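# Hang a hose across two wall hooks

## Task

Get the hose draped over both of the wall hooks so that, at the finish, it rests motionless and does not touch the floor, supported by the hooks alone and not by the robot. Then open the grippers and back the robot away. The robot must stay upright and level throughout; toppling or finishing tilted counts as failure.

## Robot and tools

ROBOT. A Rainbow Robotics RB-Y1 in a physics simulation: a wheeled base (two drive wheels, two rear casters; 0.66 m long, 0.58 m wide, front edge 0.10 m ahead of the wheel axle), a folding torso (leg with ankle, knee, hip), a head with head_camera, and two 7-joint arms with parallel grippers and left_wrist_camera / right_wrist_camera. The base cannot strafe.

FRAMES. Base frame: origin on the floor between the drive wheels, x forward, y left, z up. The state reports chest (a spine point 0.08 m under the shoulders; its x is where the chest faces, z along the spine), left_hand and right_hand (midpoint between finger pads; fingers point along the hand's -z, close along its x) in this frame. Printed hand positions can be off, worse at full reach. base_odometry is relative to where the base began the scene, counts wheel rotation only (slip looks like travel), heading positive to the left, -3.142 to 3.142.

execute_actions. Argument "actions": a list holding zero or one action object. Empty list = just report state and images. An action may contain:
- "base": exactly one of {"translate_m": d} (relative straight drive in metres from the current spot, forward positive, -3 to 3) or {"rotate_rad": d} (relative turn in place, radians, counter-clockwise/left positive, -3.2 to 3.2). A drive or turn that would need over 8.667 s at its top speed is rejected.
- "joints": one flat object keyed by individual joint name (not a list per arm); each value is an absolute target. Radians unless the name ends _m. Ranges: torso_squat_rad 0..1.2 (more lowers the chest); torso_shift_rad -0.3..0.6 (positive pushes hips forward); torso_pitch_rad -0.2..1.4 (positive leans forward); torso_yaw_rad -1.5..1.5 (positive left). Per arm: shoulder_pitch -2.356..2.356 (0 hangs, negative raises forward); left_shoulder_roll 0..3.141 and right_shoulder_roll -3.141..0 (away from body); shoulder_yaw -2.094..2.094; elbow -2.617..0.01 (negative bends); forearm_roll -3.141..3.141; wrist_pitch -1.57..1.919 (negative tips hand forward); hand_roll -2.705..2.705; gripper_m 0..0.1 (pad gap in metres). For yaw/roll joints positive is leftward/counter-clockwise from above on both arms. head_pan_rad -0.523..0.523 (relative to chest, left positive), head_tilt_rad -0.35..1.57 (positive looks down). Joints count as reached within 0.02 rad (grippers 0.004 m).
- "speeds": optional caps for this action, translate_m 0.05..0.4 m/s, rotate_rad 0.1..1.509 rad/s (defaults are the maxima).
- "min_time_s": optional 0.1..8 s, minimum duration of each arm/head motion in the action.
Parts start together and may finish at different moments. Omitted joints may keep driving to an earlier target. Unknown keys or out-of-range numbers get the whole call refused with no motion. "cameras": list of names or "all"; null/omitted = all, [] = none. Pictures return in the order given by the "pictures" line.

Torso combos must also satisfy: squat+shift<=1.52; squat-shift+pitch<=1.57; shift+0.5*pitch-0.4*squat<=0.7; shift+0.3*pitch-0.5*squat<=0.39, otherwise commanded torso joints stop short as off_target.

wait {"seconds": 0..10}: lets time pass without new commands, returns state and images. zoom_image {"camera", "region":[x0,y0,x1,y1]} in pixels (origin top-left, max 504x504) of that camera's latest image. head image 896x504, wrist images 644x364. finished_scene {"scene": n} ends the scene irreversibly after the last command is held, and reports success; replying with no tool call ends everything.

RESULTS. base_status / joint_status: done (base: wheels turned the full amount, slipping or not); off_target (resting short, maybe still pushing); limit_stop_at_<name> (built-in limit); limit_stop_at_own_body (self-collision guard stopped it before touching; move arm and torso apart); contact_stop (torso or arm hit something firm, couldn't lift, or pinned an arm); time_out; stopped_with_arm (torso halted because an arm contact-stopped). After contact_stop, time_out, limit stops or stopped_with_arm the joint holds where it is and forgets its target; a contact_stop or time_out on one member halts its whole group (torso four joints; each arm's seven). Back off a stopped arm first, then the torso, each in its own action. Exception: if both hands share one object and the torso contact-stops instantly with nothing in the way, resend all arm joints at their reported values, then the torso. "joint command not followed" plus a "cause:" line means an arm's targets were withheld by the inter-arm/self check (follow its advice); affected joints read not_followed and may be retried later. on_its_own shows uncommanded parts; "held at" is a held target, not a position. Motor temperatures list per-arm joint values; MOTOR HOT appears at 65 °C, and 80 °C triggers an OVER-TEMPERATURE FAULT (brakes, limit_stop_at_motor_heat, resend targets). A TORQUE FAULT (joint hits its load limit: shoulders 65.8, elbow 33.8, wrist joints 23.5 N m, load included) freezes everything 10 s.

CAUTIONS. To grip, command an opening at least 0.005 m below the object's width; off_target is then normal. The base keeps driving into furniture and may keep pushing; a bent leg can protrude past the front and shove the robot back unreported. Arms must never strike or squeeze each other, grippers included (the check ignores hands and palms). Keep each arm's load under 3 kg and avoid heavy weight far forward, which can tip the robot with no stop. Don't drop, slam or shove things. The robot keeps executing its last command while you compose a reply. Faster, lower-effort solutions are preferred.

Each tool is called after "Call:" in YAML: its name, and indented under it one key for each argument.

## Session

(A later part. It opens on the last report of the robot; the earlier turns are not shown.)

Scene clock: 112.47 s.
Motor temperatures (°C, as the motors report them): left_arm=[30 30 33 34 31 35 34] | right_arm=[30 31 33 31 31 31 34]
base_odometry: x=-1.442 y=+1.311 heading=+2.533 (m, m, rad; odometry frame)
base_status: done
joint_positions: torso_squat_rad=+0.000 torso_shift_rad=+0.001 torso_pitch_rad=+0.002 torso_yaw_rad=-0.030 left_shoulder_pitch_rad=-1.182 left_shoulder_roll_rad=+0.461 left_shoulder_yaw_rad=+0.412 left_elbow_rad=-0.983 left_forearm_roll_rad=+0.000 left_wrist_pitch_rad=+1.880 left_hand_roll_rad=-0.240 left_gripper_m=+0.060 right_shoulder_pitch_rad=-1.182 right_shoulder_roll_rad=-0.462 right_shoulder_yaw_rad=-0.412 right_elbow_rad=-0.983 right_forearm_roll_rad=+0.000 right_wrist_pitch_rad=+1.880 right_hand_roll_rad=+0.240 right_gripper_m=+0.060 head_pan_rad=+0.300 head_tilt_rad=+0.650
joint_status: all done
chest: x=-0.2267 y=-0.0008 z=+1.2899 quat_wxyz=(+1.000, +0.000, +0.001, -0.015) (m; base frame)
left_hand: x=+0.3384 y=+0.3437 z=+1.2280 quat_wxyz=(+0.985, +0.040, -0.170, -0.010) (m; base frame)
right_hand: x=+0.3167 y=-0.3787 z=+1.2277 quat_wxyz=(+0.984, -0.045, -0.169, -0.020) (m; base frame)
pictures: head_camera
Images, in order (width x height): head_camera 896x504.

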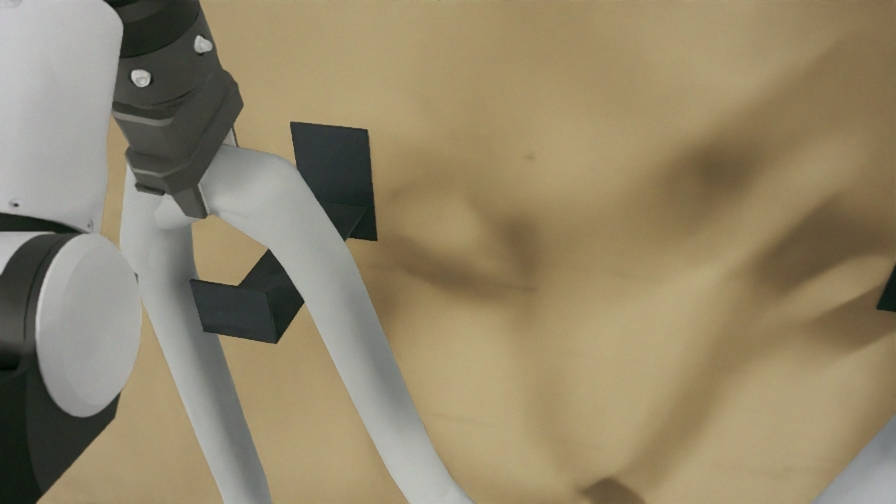

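Call:
execute_actions:
  actions:
    - {"base":{"translate_m":0.14},"speeds":{"translate_m":0.12},"joints":{"torso_yaw_rad":-0.015,"torso_squat_rad":0.45,"head_pan_rad":-0.3,"left_wrist_pitch_rad":1.91,"right_wrist_pitch_rad":1.91}}

Scene clock: 119.10 s.
Motor temperatures (°C, as the motors report them): left_arm=[30 30 33 34 31 35 34] | right_arm=[30 31 33 31 31 31 34]
base_odometry: x=-1.557 y=+1.391 heading=+2.532 (m, m, rad; odometry frame)
base_status: done
joint_positions: torso_squat_rad=+0.450 torso_shift_rad=+0.001 torso_pitch_rad=+0.001 torso_yaw_rad=-0.015 left_shoulder_pitch_rad=-1.182 left_shoulder_roll_rad=+0.461 left_shoulder_yaw_rad=+0.412 left_elbow_rad=-0.983 left_forearm_roll_rad=+0.000 left_wrist_pitch_rad=+1.910 left_hand_roll_rad=-0.240 left_gripper_m=+0.060 right_shoulder_pitch_rad=-1.182 right_shoulder_roll_rad=-0.462 right_shoulder_yaw_rad=-0.412 right_elbow_rad=-0.983 right_forearm_roll_rad=+0.000 right_wrist_pitch_rad=+1.910 right_hand_roll_rad=+0.240 right_gripper_m=+0.060 head_pan_rad=-0.300 head_tilt_rad=+0.650
joint_status: all done
chest: x=-0.2270 y=-0.0008 z=+1.2203 quat_wxyz=(+1.000, +0.000, +0.001, -0.008) (m; base frame)
left_hand: x=+0.3265 y=+0.3506 z=+1.1564 quat_wxyz=(+0.987, +0.038, -0.156, -0.003) (m; base frame)
right_hand: x=+0.3157 y=-0.3687 z=+1.1560 quat_wxyz=(+0.987, -0.040, -0.155, -0.012) (m; base frame)
pictures: head_camera, left_wrist_camera, right_wrist_camera
Images, in order (width x height): head_camera 896x504, left_wrist_camera 644x364, right_wrist_camera 644x364.

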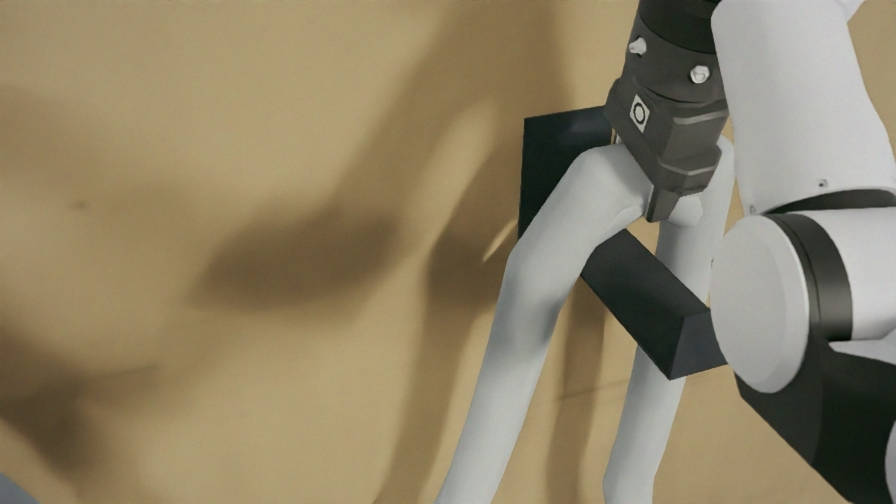

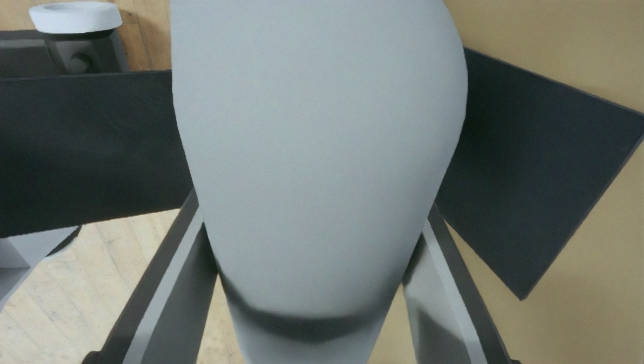

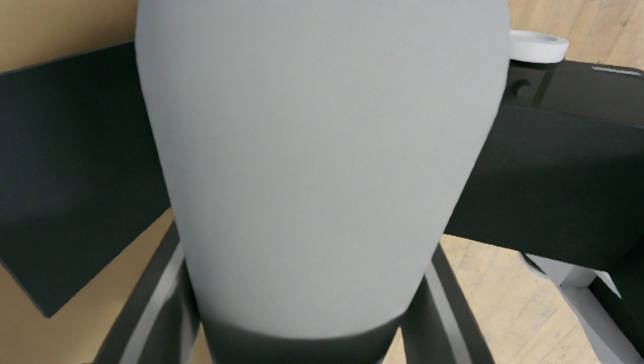

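Call:
execute_actions:
  actions:
    - {"joints":{"torso_squat_rad":0.585,"head_pan_rad":0.3}}

Scene clock: 123.60 s.
Motor temperatures (°C, as the motors report them): left_arm=[30 30 33 34 31 35 34] | right_arm=[30 31 33 31 31 31 34]
base_odometry: x=-1.557 y=+1.391 heading=+2.532 (m, m, rad; odometry frame)
base_status: not commanded
joint_positions: torso_squat_rad=+0.585 torso_shift_rad=+0.001 torso_pitch_rad=+0.001 torso_yaw_rad=-0.015 left_shoulder_pitch_rad=-1.183 left_shoulder_roll_rad=+0.461 left_shoulder_yaw_rad=+0.412 left_elbow_rad=-0.984 left_forearm_roll_rad=+0.000 left_wrist_pitch_rad=+1.910 left_hand_roll_rad=-0.240 left_gripper_m=+0.060 right_shoulder_pitch_rad=-1.183 right_shoulder_roll_rad=-0.462 right_shoulder_yaw_rad=-0.412 right_elbow_rad=-0.984 right_forearm_roll_rad=+0.000 right_wrist_pitch_rad=+1.910 right_hand_roll_rad=+0.240 right_gripper_m=+0.060 head_pan_rad=+0.300 head_tilt_rad=+0.650
joint_status: all done
chest: x=-0.2274 y=-0.0007 z=+1.1735 quat_wxyz=(+1.000, +0.000, +0.000, -0.008) (m; base frame)
left_hand: x=+0.3264 y=+0.3505 z=+1.1105 quat_wxyz=(+0.987, +0.038, -0.156, -0.003) (m; base frame)
right_hand: x=+0.3156 y=-0.3685 z=+1.1101 quat_wxyz=(+0.987, -0.040, -0.156, -0.012) (m; base frame)
pictures: head_camera, left_wrist_camera, right_wrist_camera
Images, in order (width x height): head_camera 896x504, left_wrist_camera 644x364, right_wrist_camera 644x364.

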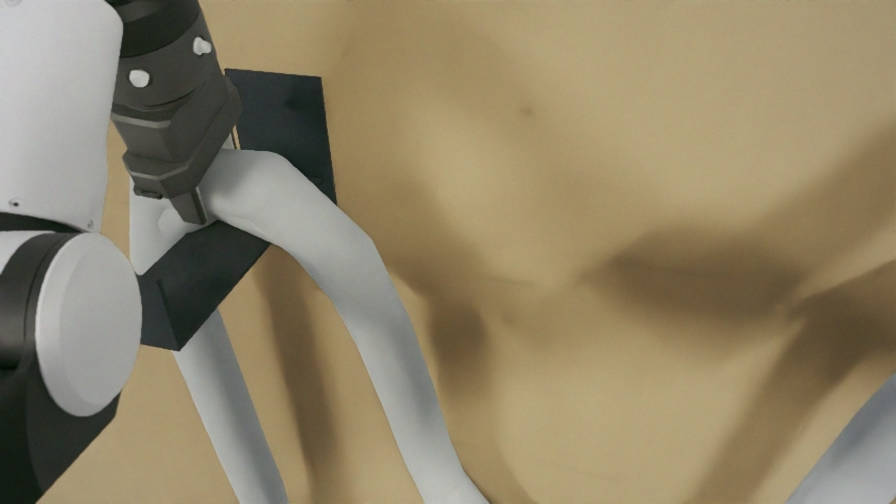

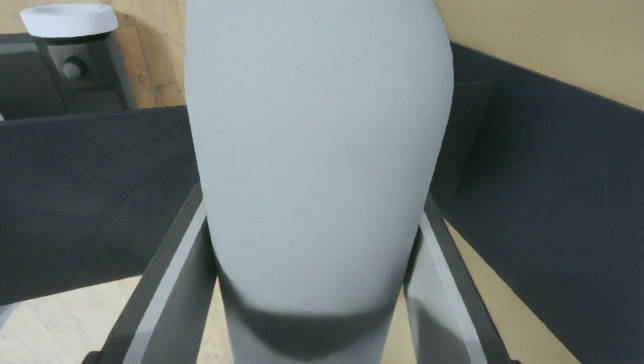

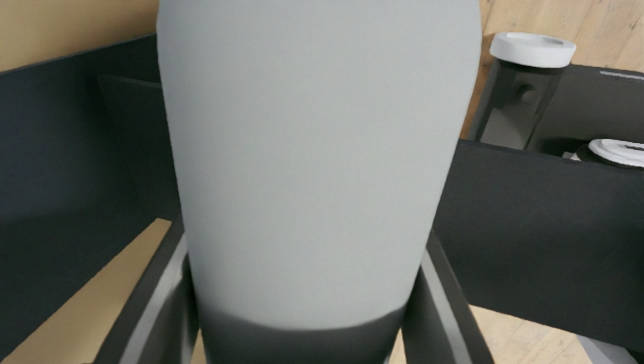

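Load is on the hooks. Release.

Call:
execute_actions:
  actions:
    - {"joints":{"left_gripper_m":0.085,"right_gripper_m":0.085}}
  cameras: ["head_camera"]

Call:
execute_actions:
  actions:
    - {"joints":{"torso_squat_rad":0.25,"head_pan_rad":0}}
  cameras: ["left_wrist_camera","right_wrist_camera"]

Call:
execute_actions:
  actions:
    - {"base":{"translate_m":-0.9},"joints":{"head_tilt_rad":0.6,"torso_yaw_rad":0}}
  cameras: ["head_camera"]

Scene clock: 130.80 s.
Motor temperatures (°C, as the motors report them): left_arm=[30 30 33 34 31 35 34] | right_arm=[30 31 33 31 31 31 34]
base_odometry: x=-1.557 y=+1.391 heading=+2.532 (m, m, rad; odometry frame)
base_status: not commanded
joint_positions: torso_squat_rad=+0.585 torso_shift_rad=+0.001 torso_pitch_rad=+0.001 torso_yaw_rad=-0.015 left_shoulder_pitch_rad=-1.183 left_shoulder_roll_rad=+0.462 left_shoulder_yaw_rad=+0.412 left_elbow_rad=-0.984 left_forearm_roll_rad=+0.000 left_wrist_pitch_rad=+1.910 left_hand_roll_rad=-0.240 left_gripper_m=+0.085 right_shoulder_pitch_rad=-1.183 right_shoulder_roll_rad=-0.462 right_shoulder_yaw_rad=-0.412 right_elbow_rad=-0.984 right_forearm_roll_rad=+0.000 right_wrist_pitch_rad=+1.910 right_hand_roll_rad=+0.240 right_gripper_m=+0.085 head_pan_rad=+0.300 head_tilt_rad=+0.650
joint_status: all done
chest: x=-0.2273 y=-0.0007 z=+1.1735 quat_wxyz=(+1.000, +0.000, +0.000, -0.008) (m; base frame)
left_hand: x=+0.3265 y=+0.3506 z=+1.1105 quat_wxyz=(+0.987, +0.038, -0.156, -0.003) (m; base frame)
right_hand: x=+0.3156 y=-0.3686 z=+1.1100 quat_wxyz=(+0.987, -0.040, -0.156, -0.012) (m; base frame)
pictures: head_camera
Images, in order (width x height): head_camera 896x504.

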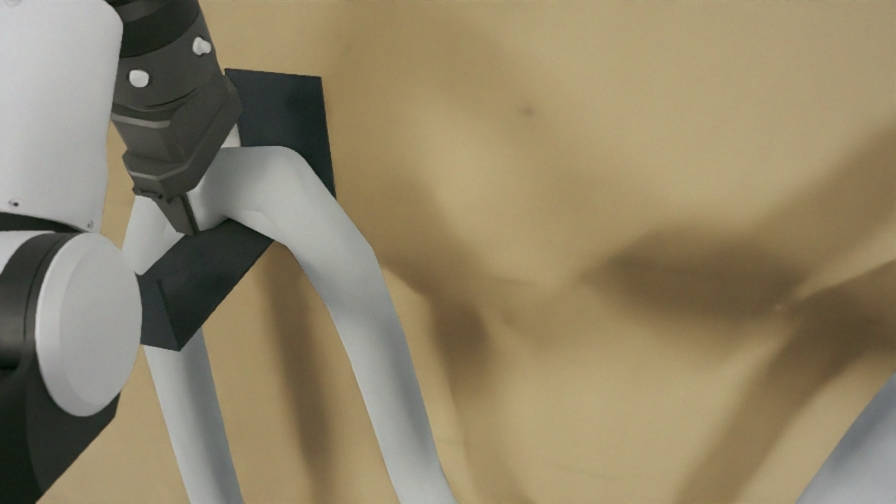

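Scene clock: 132.70 s.
Motor temperatures (°C, as the motors report them): left_arm=[30 30 33 34 31 35 34] | right_arm=[30 31 33 31 31 31 34]
base_odometry: x=-1.557 y=+1.391 heading=+2.532 (m, m, rad; odometry frame)
base_status: not commanded
joint_positions: torso_squat_rad=+0.250 torso_shift_rad=+0.001 torso_pitch_rad=+0.001 torso_yaw_rad=-0.015 left_shoulder_pitch_rad=-1.183 left_shoulder_roll_rad=+0.462 left_shoulder_yaw_rad=+0.412 left_elbow_rad=-0.984 left_forearm_roll_rad=+0.000 left_wrist_pitch_rad=+1.910 left_hand_roll_rad=-0.240 left_gripper_m=+0.085 right_shoulder_pitch_rad=-1.183 right_shoulder_roll_rad=-0.462 right_shoulder_yaw_rad=-0.412 right_elbow_rad=-0.984 right_forearm_roll_rad=+0.000 right_wrist_pitch_rad=+1.910 right_hand_roll_rad=+0.240 right_gripper_m=+0.085 head_pan_rad=+0.000 head_tilt_rad=+0.650
joint_status: all done
chest: x=-0.2271 y=-0.0008 z=+1.2682 quat_wxyz=(+1.000, +0.000, +0.001, -0.008) (m; base frame)
left_hand: x=+0.3267 y=+0.3505 z=+1.2050 quat_wxyz=(+0.987, +0.038, -0.156, -0.003) (m; base frame)
right_hand: x=+0.3158 y=-0.3686 z=+1.2045 quat_wxyz=(+0.987, -0.040, -0.156, -0.012) (m; base frame)
pictures: left_wrist_camera, right_wrist_camera
Images, in order (width x height): left_wrist_camera 644x364, right_wrist_camera 644x364.

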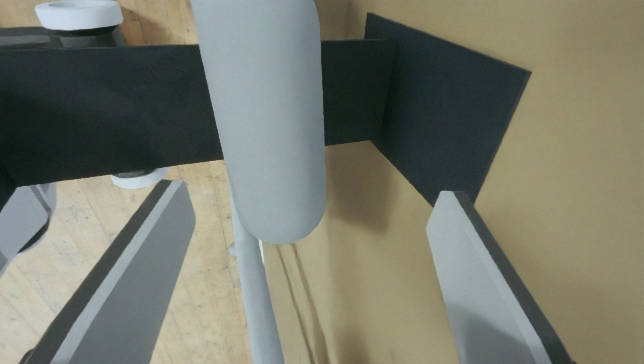

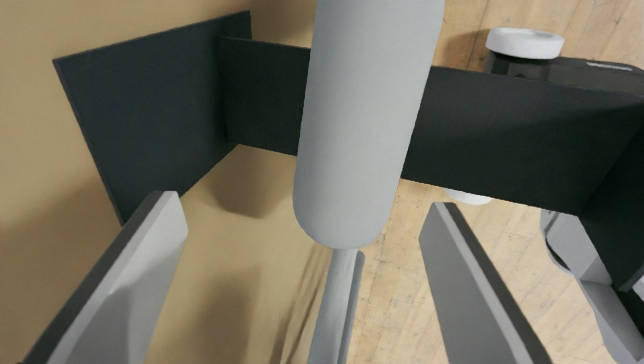

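Scene clock: 136.30 s.
Motor temperatures (°C, as the motors report them): left_arm=[30 30 33 34 31 35 34] | right_arm=[30 31 33 31 31 31 34]
base_odometry: x=-0.819 y=+0.875 heading=+2.532 (m, m, rad; odometry frame)
base_status: done
joint_positions: torso_squat_rad=+0.250 torso_shift_rad=+0.001 torso_pitch_rad=+0.001 torso_yaw_rad=+0.000 left_shoulder_pitch_rad=-1.183 left_shoulder_roll_rad=+0.462 left_shoulder_yaw_rad=+0.412 left_elbow_rad=-0.984 left_forearm_roll_rad=+0.000 left_wrist_pitch_rad=+1.910 left_hand_roll_rad=-0.240 left_gripper_m=+0.085 right_shoulder_pitch_rad=-1.183 right_shoulder_roll_rad=-0.462 right_shoulder_yaw_rad=-0.412 right_elbow_rad=-0.984 right_forearm_roll_rad=+0.000 right_wrist_pitch_rad=+1.910 right_hand_roll_rad=+0.240 right_gripper_m=+0.085 head_pan_rad=+0.000 head_tilt_rad=+0.600
joint_status: all done
chest: x=-0.2273 y=-0.0008 z=+1.2682 quat_wxyz=(+1.000, +0.000, +0.000, +0.000) (m; base frame)
left_hand: x=+0.3211 y=+0.3589 z=+1.2052 quat_wxyz=(+0.987, +0.039, -0.156, +0.005) (m; base frame)
right_hand: x=+0.3211 y=-0.3604 z=+1.2048 quat_wxyz=(+0.987, -0.039, -0.156, -0.005) (m; base frame)
pictures: head_camera
Images, in order (width x height): head_camera 896x504.

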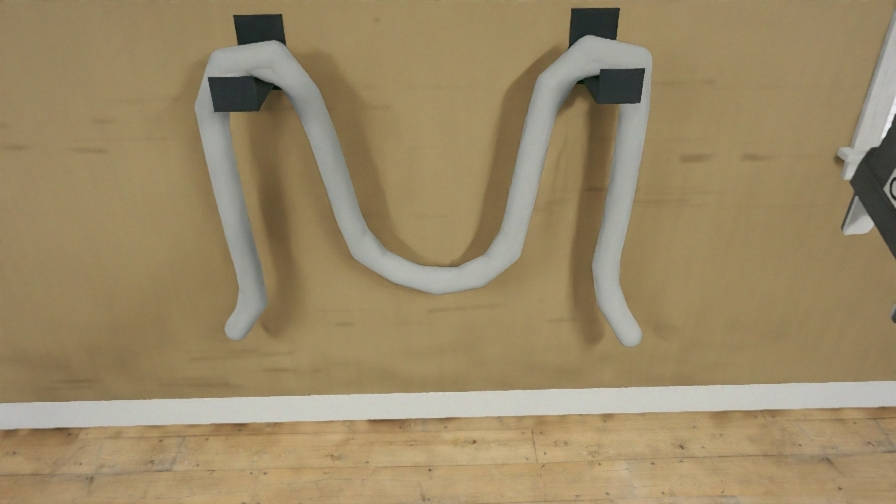

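Call:
wait:
  seconds: 10

Scene clock: 148.10 s.
Motor temperatures (°C, as the motors report them): left_arm=[30 30 33 34 31 35 34] | right_arm=[30 31 33 31 31 31 34]
base_odometry: x=-0.819 y=+0.875 heading=+2.532 (m, m, rad; odometry frame)
base_status: done
joint_positions: torso_squat_rad=+0.250 torso_shift_rad=+0.001 torso_pitch_rad=+0.001 torso_yaw_rad=+0.000 left_shoulder_pitch_rad=-1.183 left_shoulder_roll_rad=+0.462 left_shoulder_yaw_rad=+0.412 left_elbow_rad=-0.984 left_forearm_roll_rad=+0.000 left_wrist_pitch_rad=+1.910 left_hand_roll_rad=-0.240 left_gripper_m=+0.085 right_shoulder_pitch_rad=-1.183 right_shoulder_roll_rad=-0.462 right_shoulder_yaw_rad=-0.412 right_elbow_rad=-0.984 right_forearm_roll_rad=+0.000 right_wrist_pitch_rad=+1.910 right_hand_roll_rad=+0.240 right_gripper_m=+0.085 head_pan_rad=+0.000 head_tilt_rad=+0.600
joint_status: all done
chest: x=-0.2273 y=-0.0008 z=+1.2682 quat_wxyz=(+1.000, +0.000, +0.000, +0.000) (m; base frame)
left_hand: x=+0.3212 y=+0.3589 z=+1.2052 quat_wxyz=(+0.987, +0.039, -0.156, +0.005) (m; base frame)
right_hand: x=+0.3212 y=-0.3604 z=+1.2047 quat_wxyz=(+0.987, -0.039, -0.156, -0.005) (m; base frame)
wait: 10.00 s; at rest from the start
pictures: head_camera, left_wrist_camera, right_wrist_camera
Images, in order (width x height): head_camera 896x504, left_wrist_camera 644x364, right_wrist_camera 644x364.

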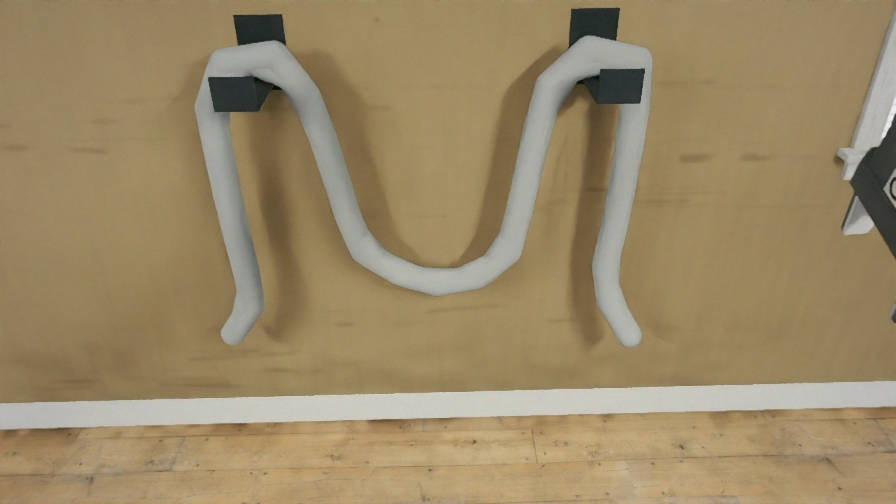

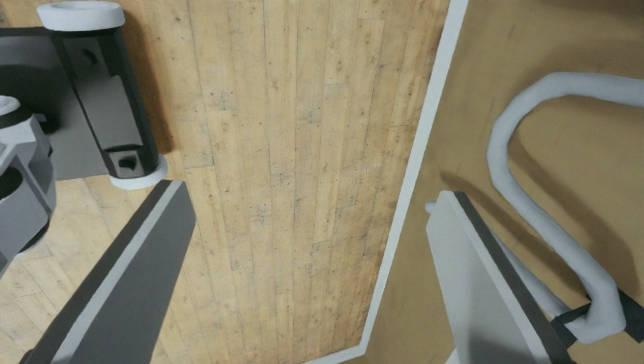

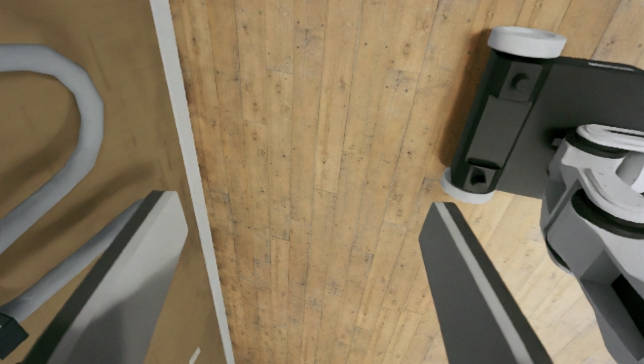

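Call:
wait:
  seconds: 8

Call:
finished_scene:
  scene: 2

Scene clock: 158.03 s.
Motor temperatures (°C, as the motors report them): left_arm=[30 30 33 34 31 35 34] | right_arm=[30 31 33 31 31 31 34]
base_odometry: x=-0.819 y=+0.875 heading=+2.532 (m, m, rad; odometry frame)
base_status: done
joint_positions: torso_squat_rad=+0.250 torso_shift_rad=+0.001 torso_pitch_rad=+0.001 torso_yaw_rad=+0.000 left_shoulder_pitch_rad=-1.183 left_shoulder_roll_rad=+0.462 left_shoulder_yaw_rad=+0.412 left_elbow_rad=-0.984 left_forearm_roll_rad=+0.000 left_wrist_pitch_rad=+1.910 left_hand_roll_rad=-0.240 left_gripper_m=+0.085 right_shoulder_pitch_rad=-1.183 right_shoulder_roll_rad=-0.462 right_shoulder_yaw_rad=-0.412 right_elbow_rad=-0.984 right_forearm_roll_rad=+0.000 right_wrist_pitch_rad=+1.910 right_hand_roll_rad=+0.240 right_gripper_m=+0.085 head_pan_rad=+0.000 head_tilt_rad=+0.600
joint_status: all done
chest: x=-0.2273 y=-0.0008 z=+1.2682 quat_wxyz=(+1.000, +0.000, +0.000, +0.000) (m; base frame)
left_hand: x=+0.3212 y=+0.3589 z=+1.2052 quat_wxyz=(+0.987, +0.039, -0.156, +0.005) (m; base frame)
right_hand: x=+0.3212 y=-0.3604 z=+1.2047 quat_wxyz=(+0.987, -0.039, -0.156, -0.005) (m; base frame)
wait: 8.00 s; at rest from the start
pictures: head_camera, left_wrist_camera, right_wrist_camera
Images, in order (width x height): head_camera 896x504, left_wrist_camera 644x364, right_wrist_camera 644x364.

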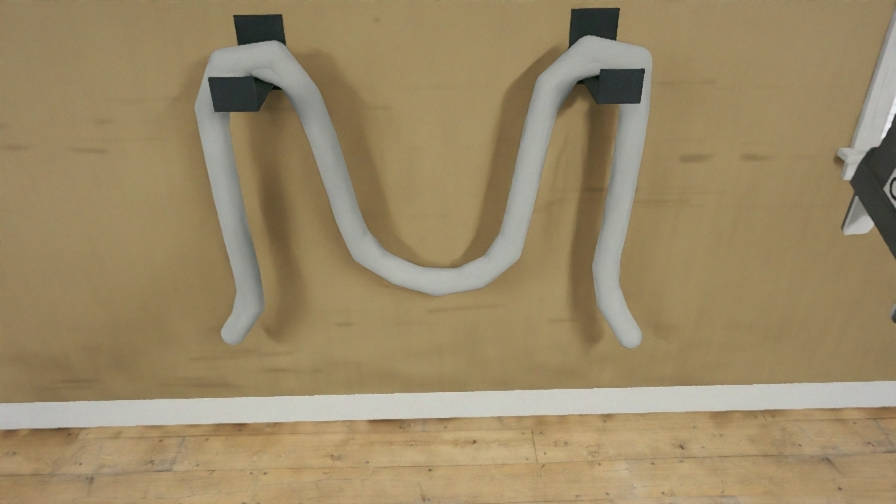

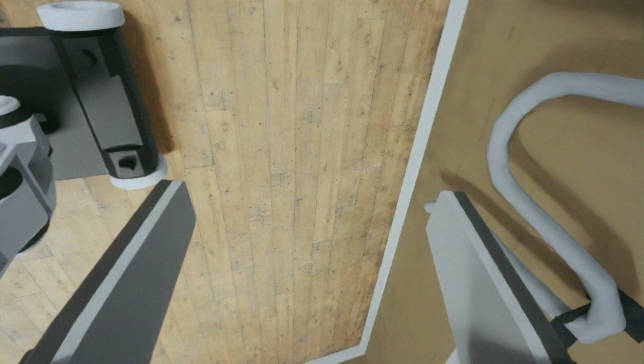

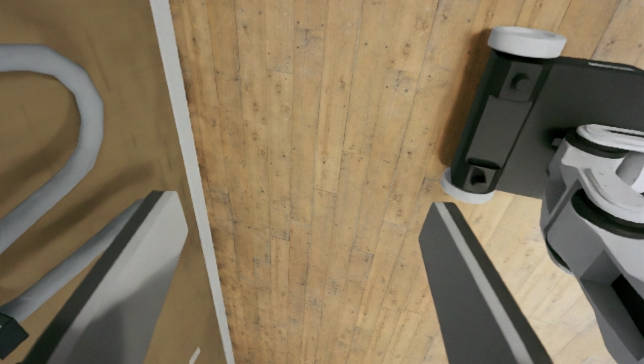

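The scene is finished: the task was done.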